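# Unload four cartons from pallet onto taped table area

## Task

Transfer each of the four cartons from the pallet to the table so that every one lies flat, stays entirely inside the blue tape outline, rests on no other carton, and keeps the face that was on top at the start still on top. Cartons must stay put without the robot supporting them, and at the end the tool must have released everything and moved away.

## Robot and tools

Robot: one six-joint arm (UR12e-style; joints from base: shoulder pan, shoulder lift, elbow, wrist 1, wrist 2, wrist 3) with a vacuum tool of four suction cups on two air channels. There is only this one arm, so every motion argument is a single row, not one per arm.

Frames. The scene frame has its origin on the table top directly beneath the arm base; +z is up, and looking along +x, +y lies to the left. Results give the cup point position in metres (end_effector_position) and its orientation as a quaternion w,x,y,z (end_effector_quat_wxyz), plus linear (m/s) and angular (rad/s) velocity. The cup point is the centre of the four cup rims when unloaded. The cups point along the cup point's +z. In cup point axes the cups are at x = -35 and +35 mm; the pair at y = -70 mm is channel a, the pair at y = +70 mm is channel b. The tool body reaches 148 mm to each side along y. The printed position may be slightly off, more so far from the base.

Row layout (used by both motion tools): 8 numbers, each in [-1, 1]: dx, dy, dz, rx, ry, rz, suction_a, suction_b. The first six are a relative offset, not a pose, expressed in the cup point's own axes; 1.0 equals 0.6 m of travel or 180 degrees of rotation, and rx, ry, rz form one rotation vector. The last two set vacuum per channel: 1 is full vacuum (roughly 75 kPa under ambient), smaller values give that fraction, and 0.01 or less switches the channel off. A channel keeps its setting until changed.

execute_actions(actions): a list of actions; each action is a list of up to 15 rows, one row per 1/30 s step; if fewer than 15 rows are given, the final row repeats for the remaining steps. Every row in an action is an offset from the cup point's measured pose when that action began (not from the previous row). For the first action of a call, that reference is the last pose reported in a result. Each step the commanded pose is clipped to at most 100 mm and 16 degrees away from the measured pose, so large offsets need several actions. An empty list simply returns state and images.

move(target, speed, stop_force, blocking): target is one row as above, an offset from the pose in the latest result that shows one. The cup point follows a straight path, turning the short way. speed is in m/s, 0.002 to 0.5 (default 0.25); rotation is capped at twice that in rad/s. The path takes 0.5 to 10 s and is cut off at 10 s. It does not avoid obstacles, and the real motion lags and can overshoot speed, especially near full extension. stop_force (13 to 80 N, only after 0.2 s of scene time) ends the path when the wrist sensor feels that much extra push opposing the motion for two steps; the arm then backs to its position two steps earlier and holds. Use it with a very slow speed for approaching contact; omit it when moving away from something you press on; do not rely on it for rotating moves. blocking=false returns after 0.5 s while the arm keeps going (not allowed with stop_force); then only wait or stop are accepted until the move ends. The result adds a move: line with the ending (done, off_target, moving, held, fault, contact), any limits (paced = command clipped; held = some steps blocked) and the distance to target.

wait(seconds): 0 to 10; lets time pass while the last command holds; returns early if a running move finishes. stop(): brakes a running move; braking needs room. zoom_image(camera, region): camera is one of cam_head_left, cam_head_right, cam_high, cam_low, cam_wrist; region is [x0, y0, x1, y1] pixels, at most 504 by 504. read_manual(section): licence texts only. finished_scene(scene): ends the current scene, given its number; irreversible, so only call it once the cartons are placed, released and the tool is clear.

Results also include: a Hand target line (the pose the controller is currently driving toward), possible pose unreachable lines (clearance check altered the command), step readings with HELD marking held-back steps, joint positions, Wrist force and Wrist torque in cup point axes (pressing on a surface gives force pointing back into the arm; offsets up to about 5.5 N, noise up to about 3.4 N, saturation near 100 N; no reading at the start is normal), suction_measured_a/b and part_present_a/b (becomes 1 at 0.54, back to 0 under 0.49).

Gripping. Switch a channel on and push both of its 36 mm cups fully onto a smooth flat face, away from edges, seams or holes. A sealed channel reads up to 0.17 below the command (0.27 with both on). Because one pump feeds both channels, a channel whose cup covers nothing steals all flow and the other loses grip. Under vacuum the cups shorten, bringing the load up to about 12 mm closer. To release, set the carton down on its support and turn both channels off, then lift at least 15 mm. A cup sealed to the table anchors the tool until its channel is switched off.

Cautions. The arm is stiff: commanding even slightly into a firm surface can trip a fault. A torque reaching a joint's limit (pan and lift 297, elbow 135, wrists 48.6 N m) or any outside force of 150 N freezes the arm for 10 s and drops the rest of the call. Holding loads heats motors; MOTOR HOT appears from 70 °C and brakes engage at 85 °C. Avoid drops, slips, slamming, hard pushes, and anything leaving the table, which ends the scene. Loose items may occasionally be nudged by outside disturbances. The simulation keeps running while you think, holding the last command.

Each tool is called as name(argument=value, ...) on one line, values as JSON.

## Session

execute_actions(actions=[])

Scene clock: 0.00 s.
end_effector_position=(+0.6284, +0.0145, +0.4846) suction_measured_a=0.01 part_present_a=0 suction_measured_b=0.01 part_present_b=0 end_effector_quat_wxyz=(+0.000, +0.699, +0.715, +0.001) end_effector_velocity=(-0.000, +0.001, -0.001) end_effector_angular_velocity=(+0.000, +0.001, +0.001)
Joint positions: [-0.28  -1.703  1.857 -1.726 -1.571 -1.851]
Joint velocities: [ 0.001 -0.     0.001 -0.     0.     0.   ]
Motor temperatures (°C, as the motors report them): [23 19 21 31 29 28]
Wrist force (N, on the end effector, along its own x y z axes, offset not removed): no reading
Wrist torque (N m, same axes, about the end effector's origin, offset not removed): no reading
Hand target: +0.628, +0.014, +0.485; +0.000, +0.699, +0.715, +0.001

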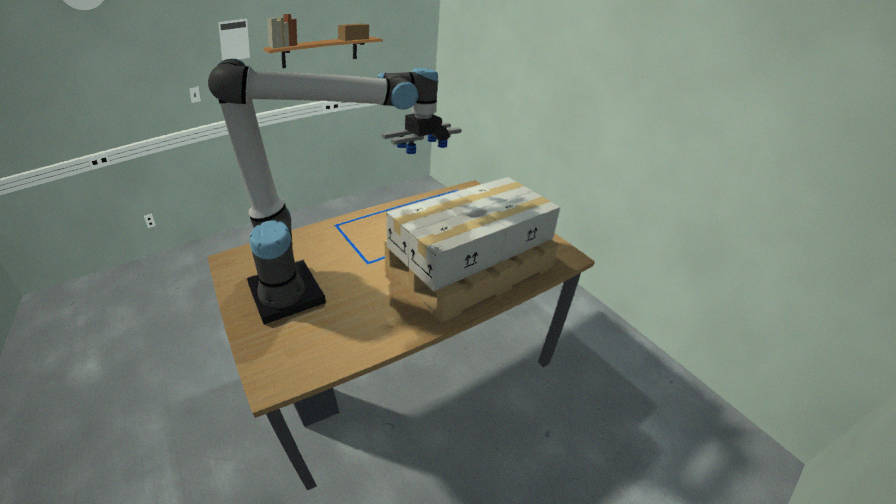

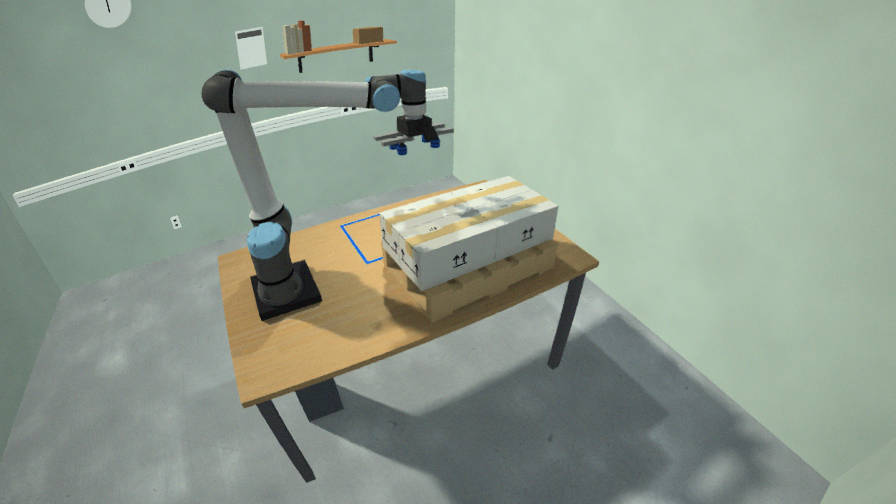

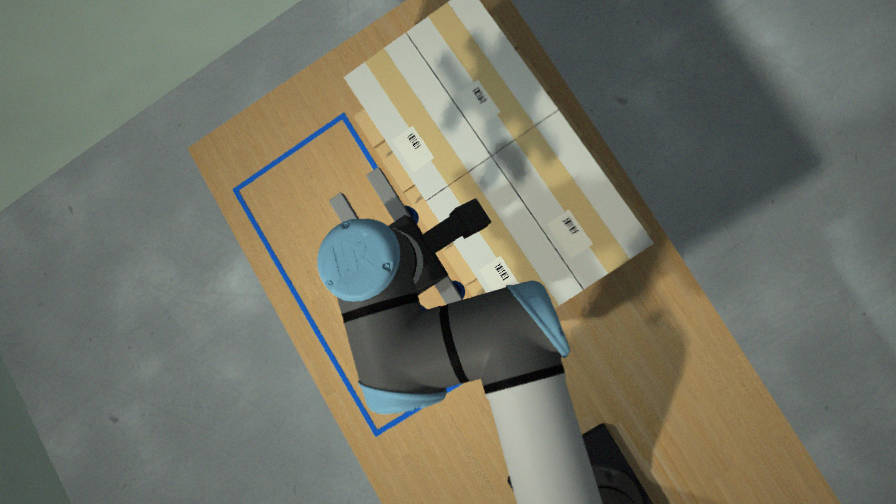

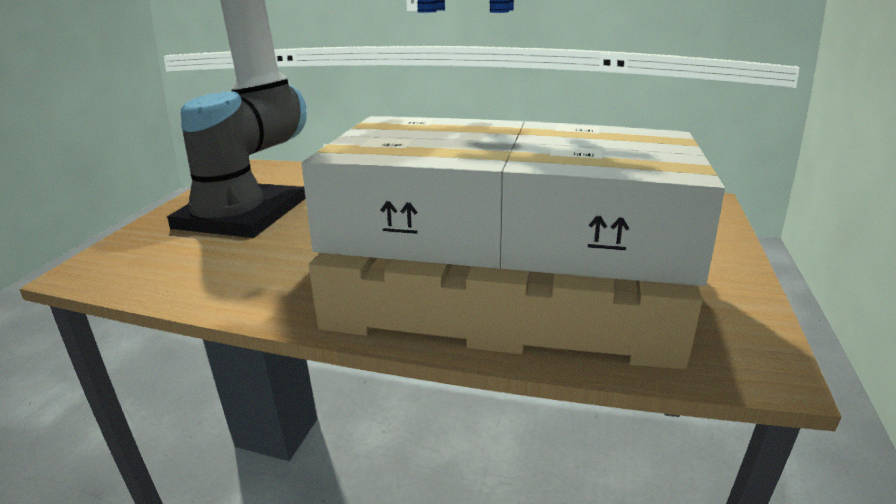

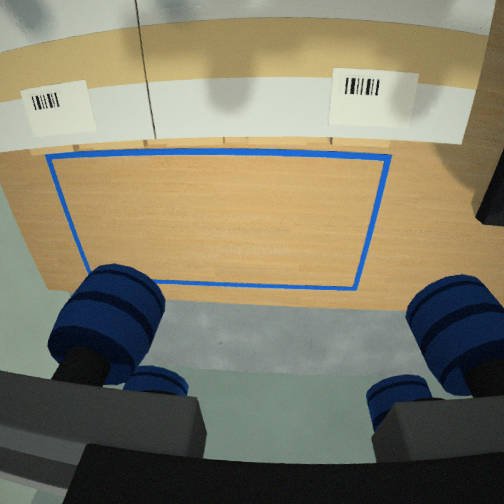

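move(target=[-0.215,-0.015,0.3,0,0,0,0,0], speed=0.3)

Scene clock: 16.33 s.
end_effector_position=(+0.6224, -0.1142, +0.3048) suction_measured_a=0.01 part_present_a=0 suction_measured_b=0.01 part_present_b=0 end_effector_quat_wxyz=(+0.000, +0.699, +0.715, +0.001) end_effector_velocity=(+0.000, -0.002, -0.002) end_effector_angular_velocity=(-0.000, -0.002, -0.001)
Joint positions: [-0.483 -1.594  2.091 -2.069 -1.571 -2.054]
Joint velocities: [-0.003  0.003  0.001 -0.005  0.001 -0.002]
Motor temperatures (°C, as the motors report them): [23 19 21 31 29 28]
Wrist force (N, on the end effector, along its own x y z axes, offset not removed): [0.5 -2.8 -1.6]
Wrist torque (N m, same axes, about the end effector's origin, offset not removed): [-0.46 -0.05 0.07]
Hand target: +0.622, -0.114, +0.305; +0.000, +0.699, +0.715, +0.001
Off the commanded pose: 0.001 m, 0 deg.
move: done

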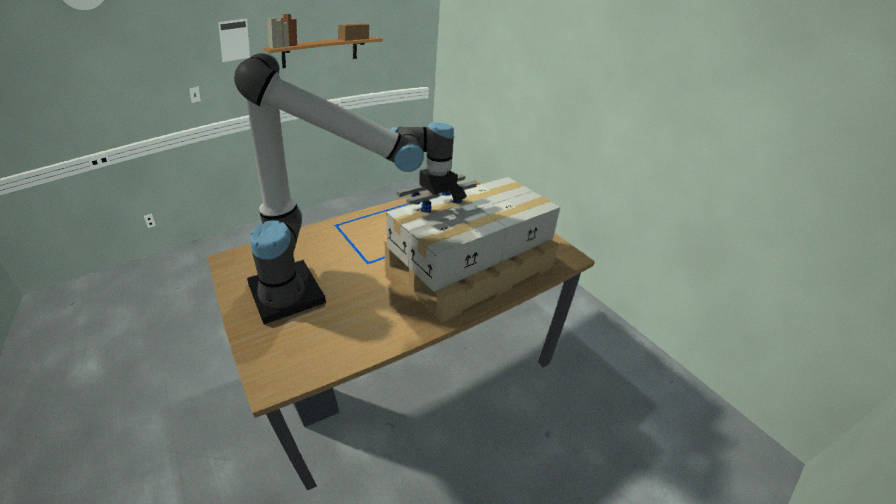

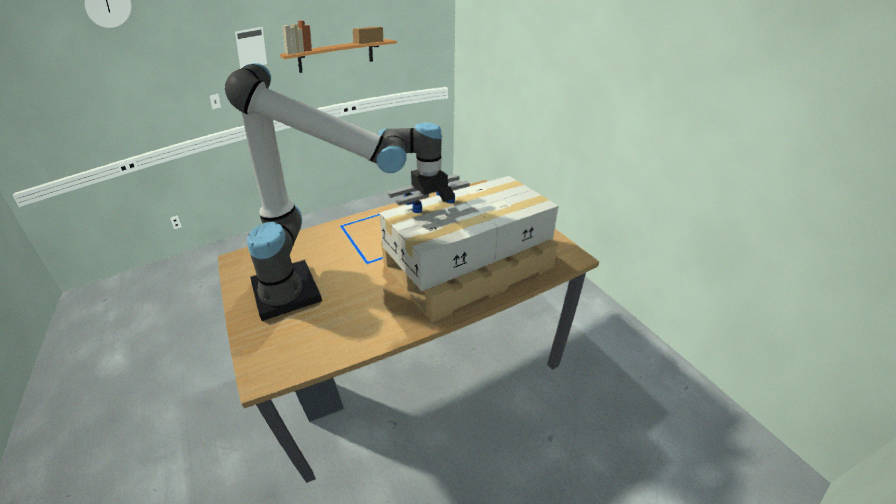

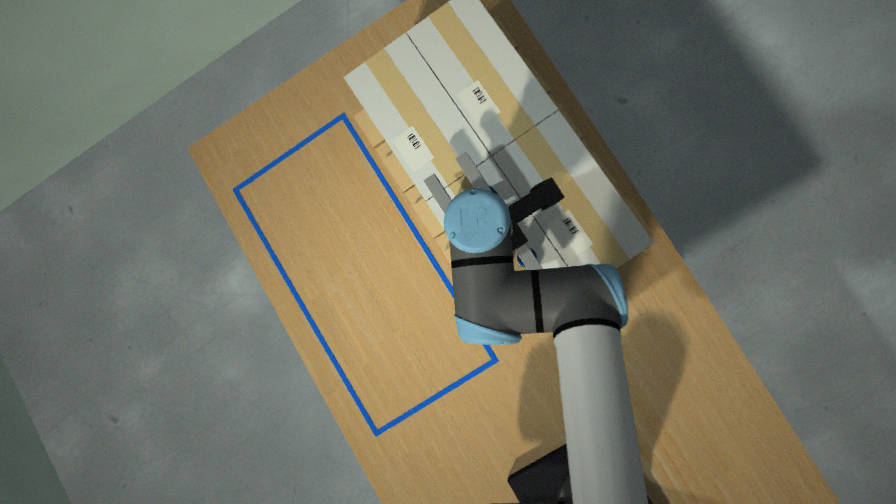

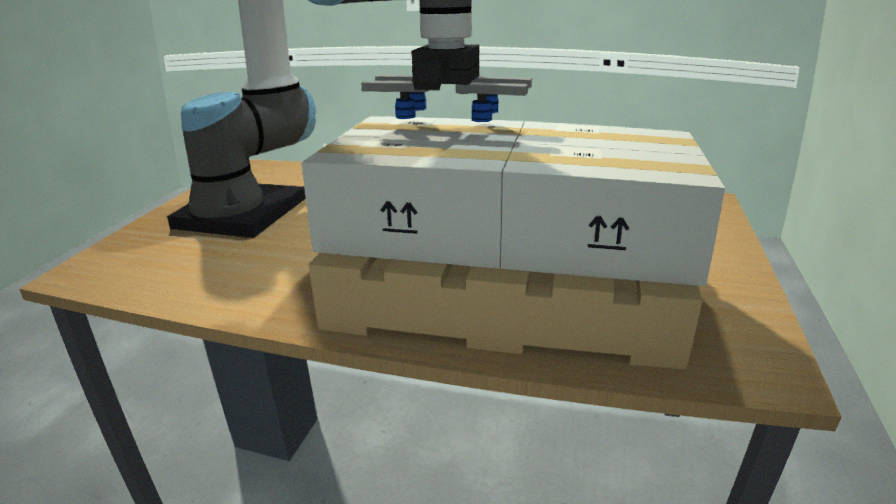

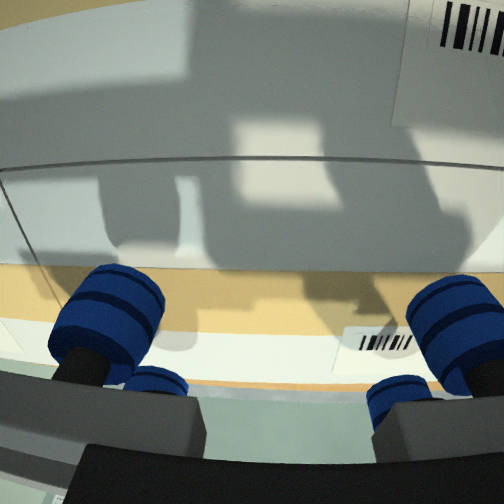

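move(target=[0,-0.02,0.035,0,0,-0.008,0,0], speed=0.08)

Scene clock: 29.73 s.
end_effector_position=(+0.6106, -0.1145, +0.2841) suction_measured_a=0.01 part_present_a=0 suction_measured_b=0.01 part_present_b=0 end_effector_quat_wxyz=(+0.000, +0.690, +0.724, +0.001) end_effector_velocity=(-0.001, -0.000, -0.002) end_effector_angular_velocity=(-0.002, -0.000, +0.002)
Joint positions: [-0.493 -1.594  2.133 -2.111 -1.571 -2.088]
Joint velocities: [-0.001 -0.     0.004 -0.005 -0.001 -0.003]
Motor temperatures (°C, as the motors report them): [23 19 21 31 29 28]
Wrist force (N, on the end effector, along its own x y z axes, offset not removed): [-1.1 -2.0 -4.3]
Wrist torque (N m, same axes, about the end effector's origin, offset not removed): [-0.23 0.05 0.08]
Hand target: +0.610, -0.115, +0.284; +0.000, +0.690, +0.724, +0.001
Off the commanded pose: 0.000 m, 0 deg.
move: done

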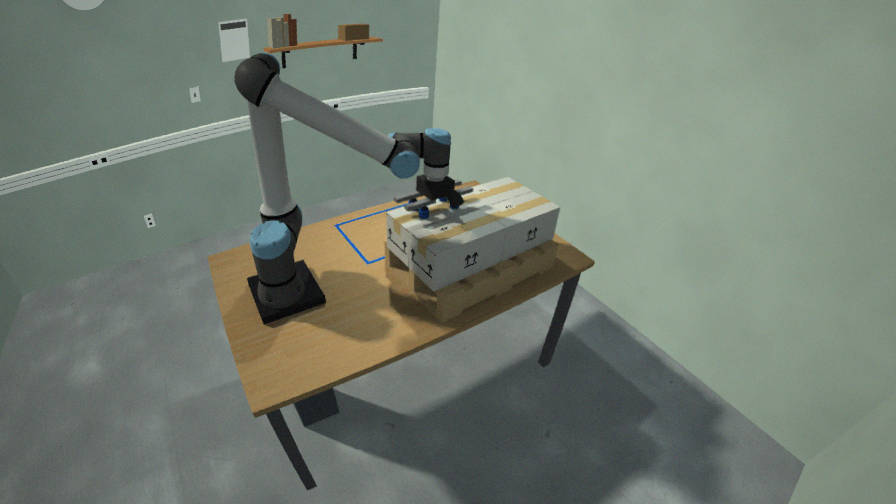

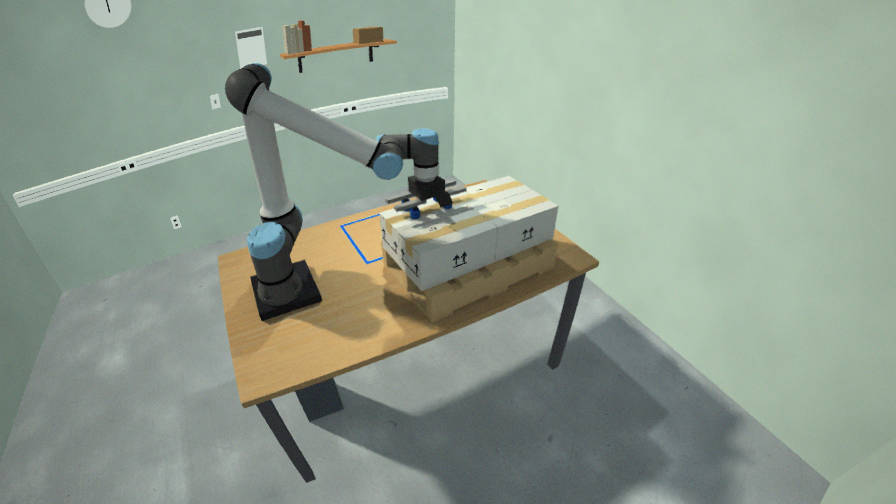

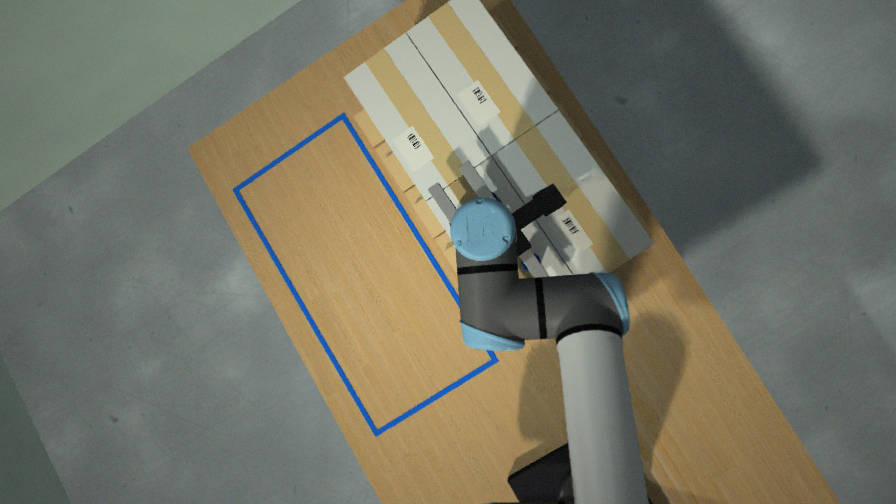

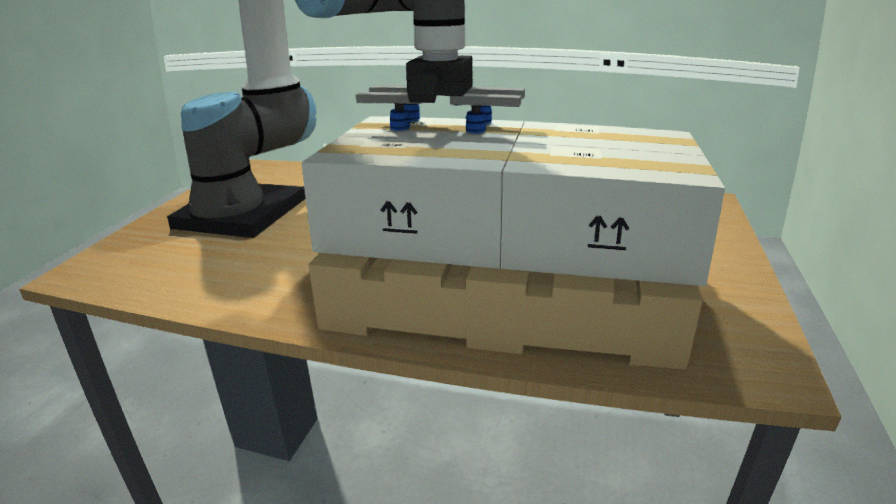

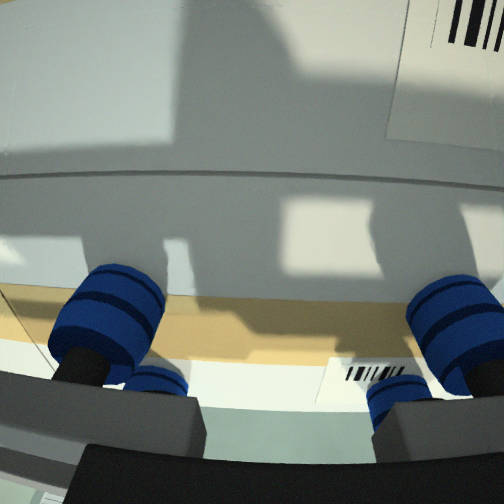

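move(target=[0,-0.005,0.026,0,0,0,1,1], speed=0.04)

execute_actions(actions=[[[0,0,0,0,0,0,1,1]]])

Scene clock: 45.07 s.
end_effector_position=(+0.6076, -0.1146, +0.2687) suction_measured_a=0.54 part_present_a=1 suction_measured_b=0.54 part_present_b=1 end_effector_quat_wxyz=(+0.000, +0.690, +0.724, +0.000) end_effector_velocity=(-0.001, -0.001, -0.002) end_effector_angular_velocity=(-0.001, -0.001, -0.003)
Joint positions: [-0.495 -1.583  2.154 -2.142 -1.571 -2.091]
Joint velocities: [-0.003  0.001  0.003 -0.005 -0.    -0.   ]
Motor temperatures (°C, as the motors report them): [23 19 21 31 29 28]
Wrist force (N, on the end effector, along its own x y z axes, offset not removed): [-0.4 0.6 18.8]
Wrist torque (N m, same axes, about the end effector's origin, offset not removed): [-0.56 0.23 0.01]
Hand target: +0.608, -0.115, +0.268; +0.000, +0.690, +0.724, +0.001
Off the commanded pose: 0.000 m, 0 deg.
move: done

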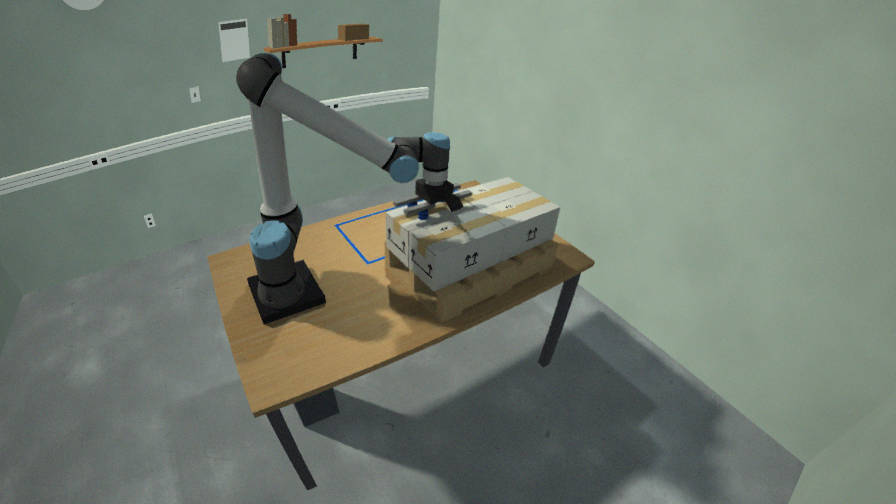

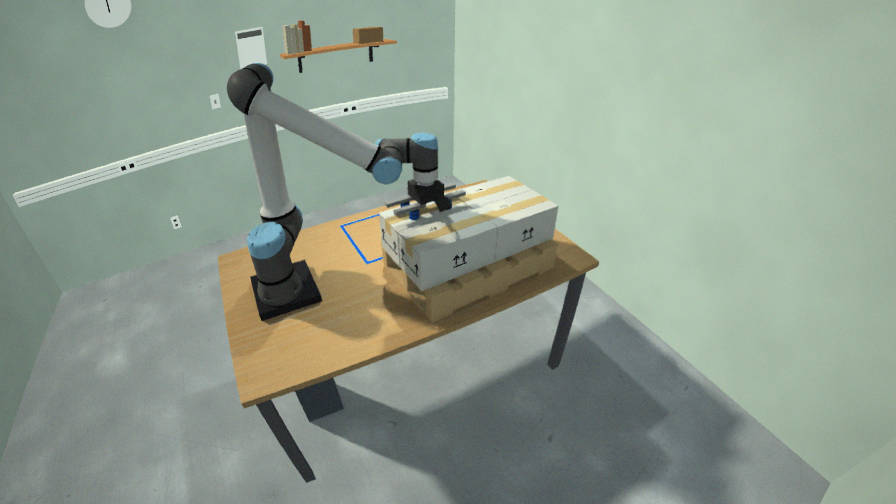

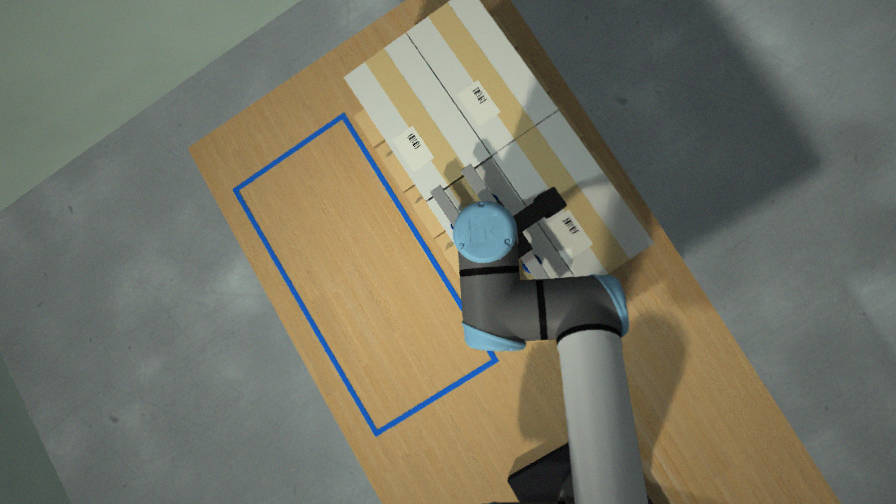

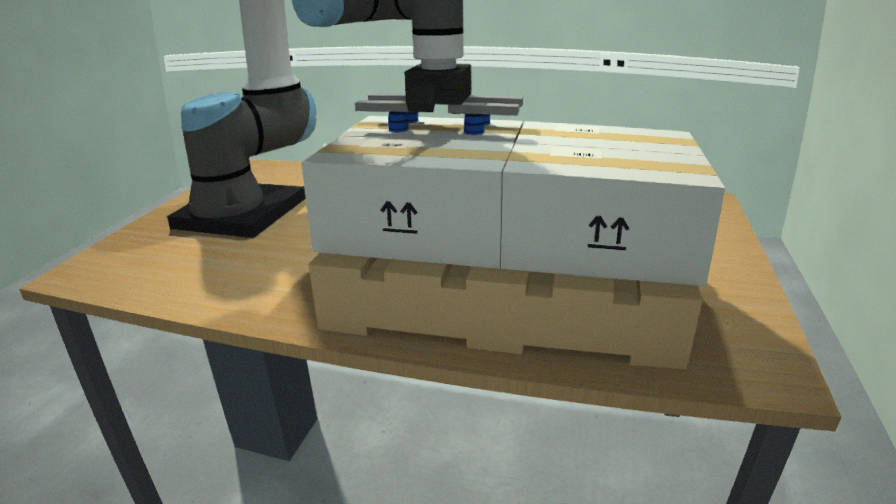

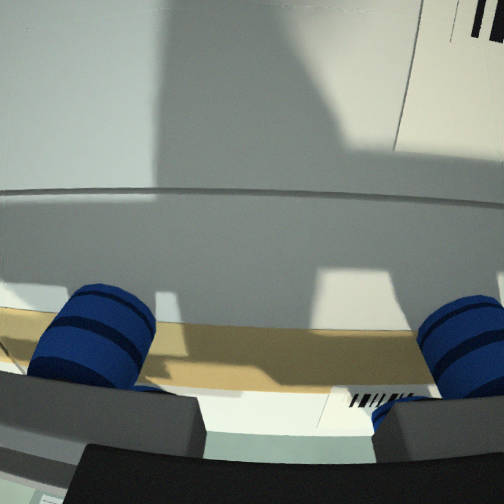

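Scene clock: 45.57 s.
end_effector_position=(+0.6075, -0.1146, +0.2686) suction_measured_a=0.73 part_present_a=1 suction_measured_b=0.73 part_present_b=1 end_effector_quat_wxyz=(+0.000, +0.690, +0.724, +0.000) end_effector_velocity=(-0.000, -0.000, -0.000) end_effector_angular_velocity=(+0.000, +0.001, -0.000)
Joint positions: [-0.495 -1.583  2.154 -2.142 -1.571 -2.091]
Joint velocities: [-0.     0.001  0.     0.    -0.    -0.   ]
Motor temperatures (°C, as the motors report them): [23 19 21 31 29 28]
Wrist force (N, on the end effector, along its own x y z axes, offset not removed): [0.0 -1.2 22.6]
Wrist torque (N m, same axes, about the end effector's origin, offset not removed): [-1.14 -0.05 0.07]
Hand target: +0.608, -0.115, +0.269; +0.000, +0.690, +0.724, +0.000
Off the commanded pose: 0.000 m, 0 deg.
Step readings (end_effector_position):
0: (+0.6076, -0.1146, +0.2687)
1: (+0.6076, -0.1146, +0.2687)
2: (+0.6076, -0.1146, +0.2687)
4: (+0.6076, -0.1146, +0.2687)
8: (+0.6076, -0.1146, +0.2687)
15: end_effector_position above

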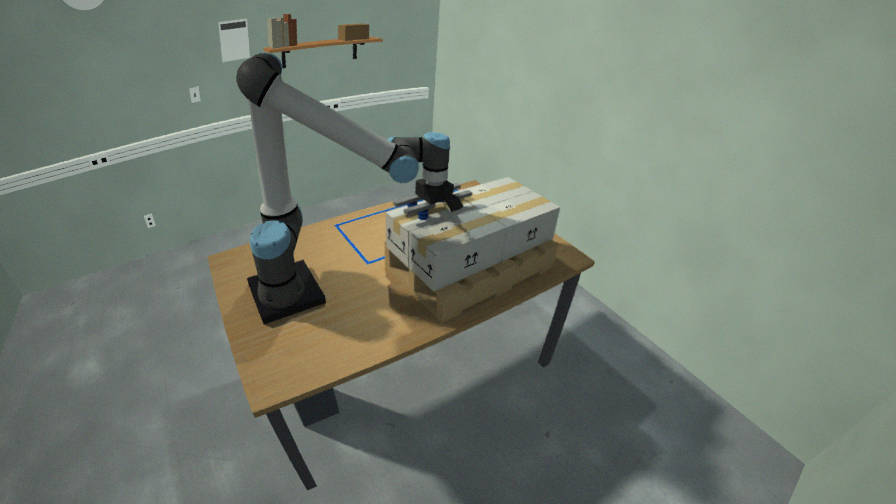

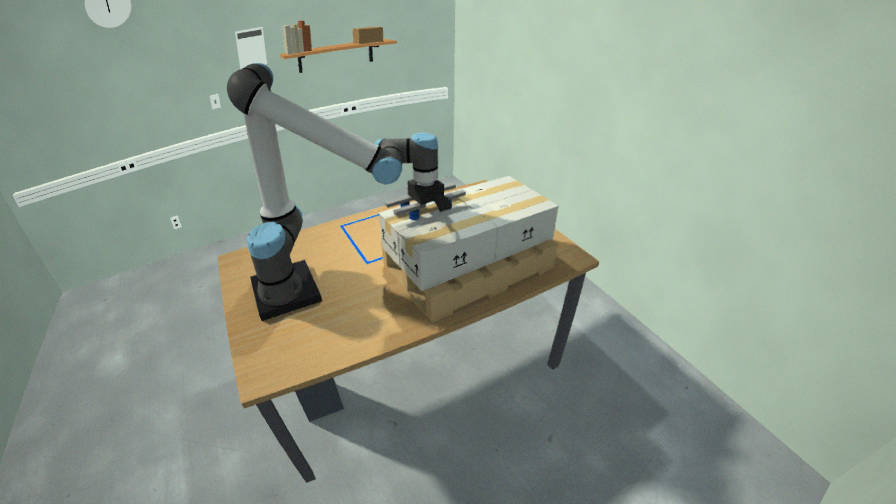

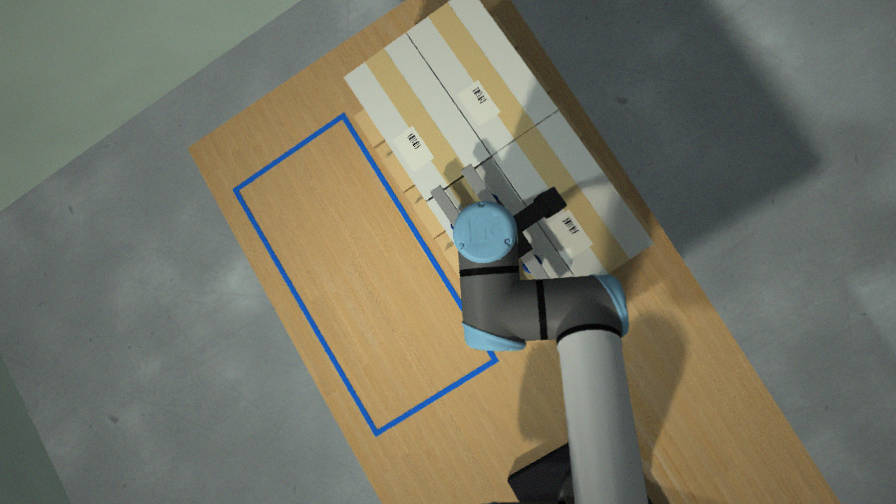

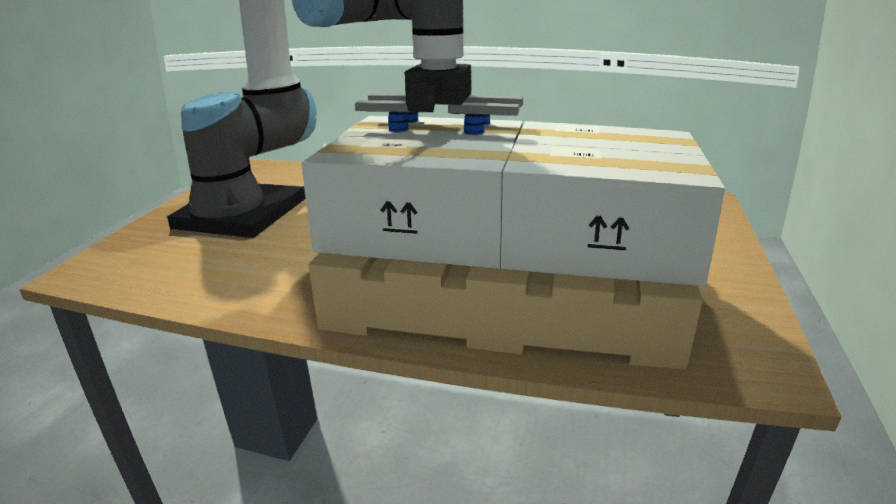

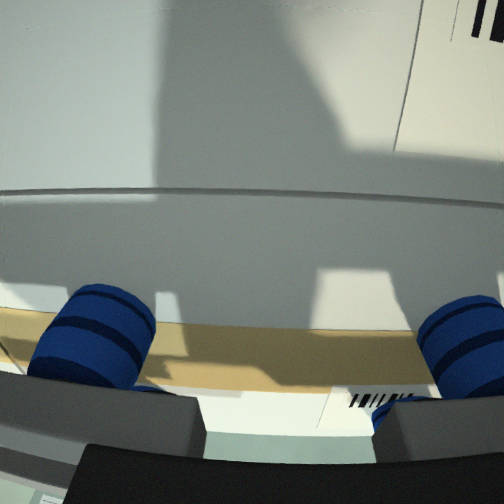

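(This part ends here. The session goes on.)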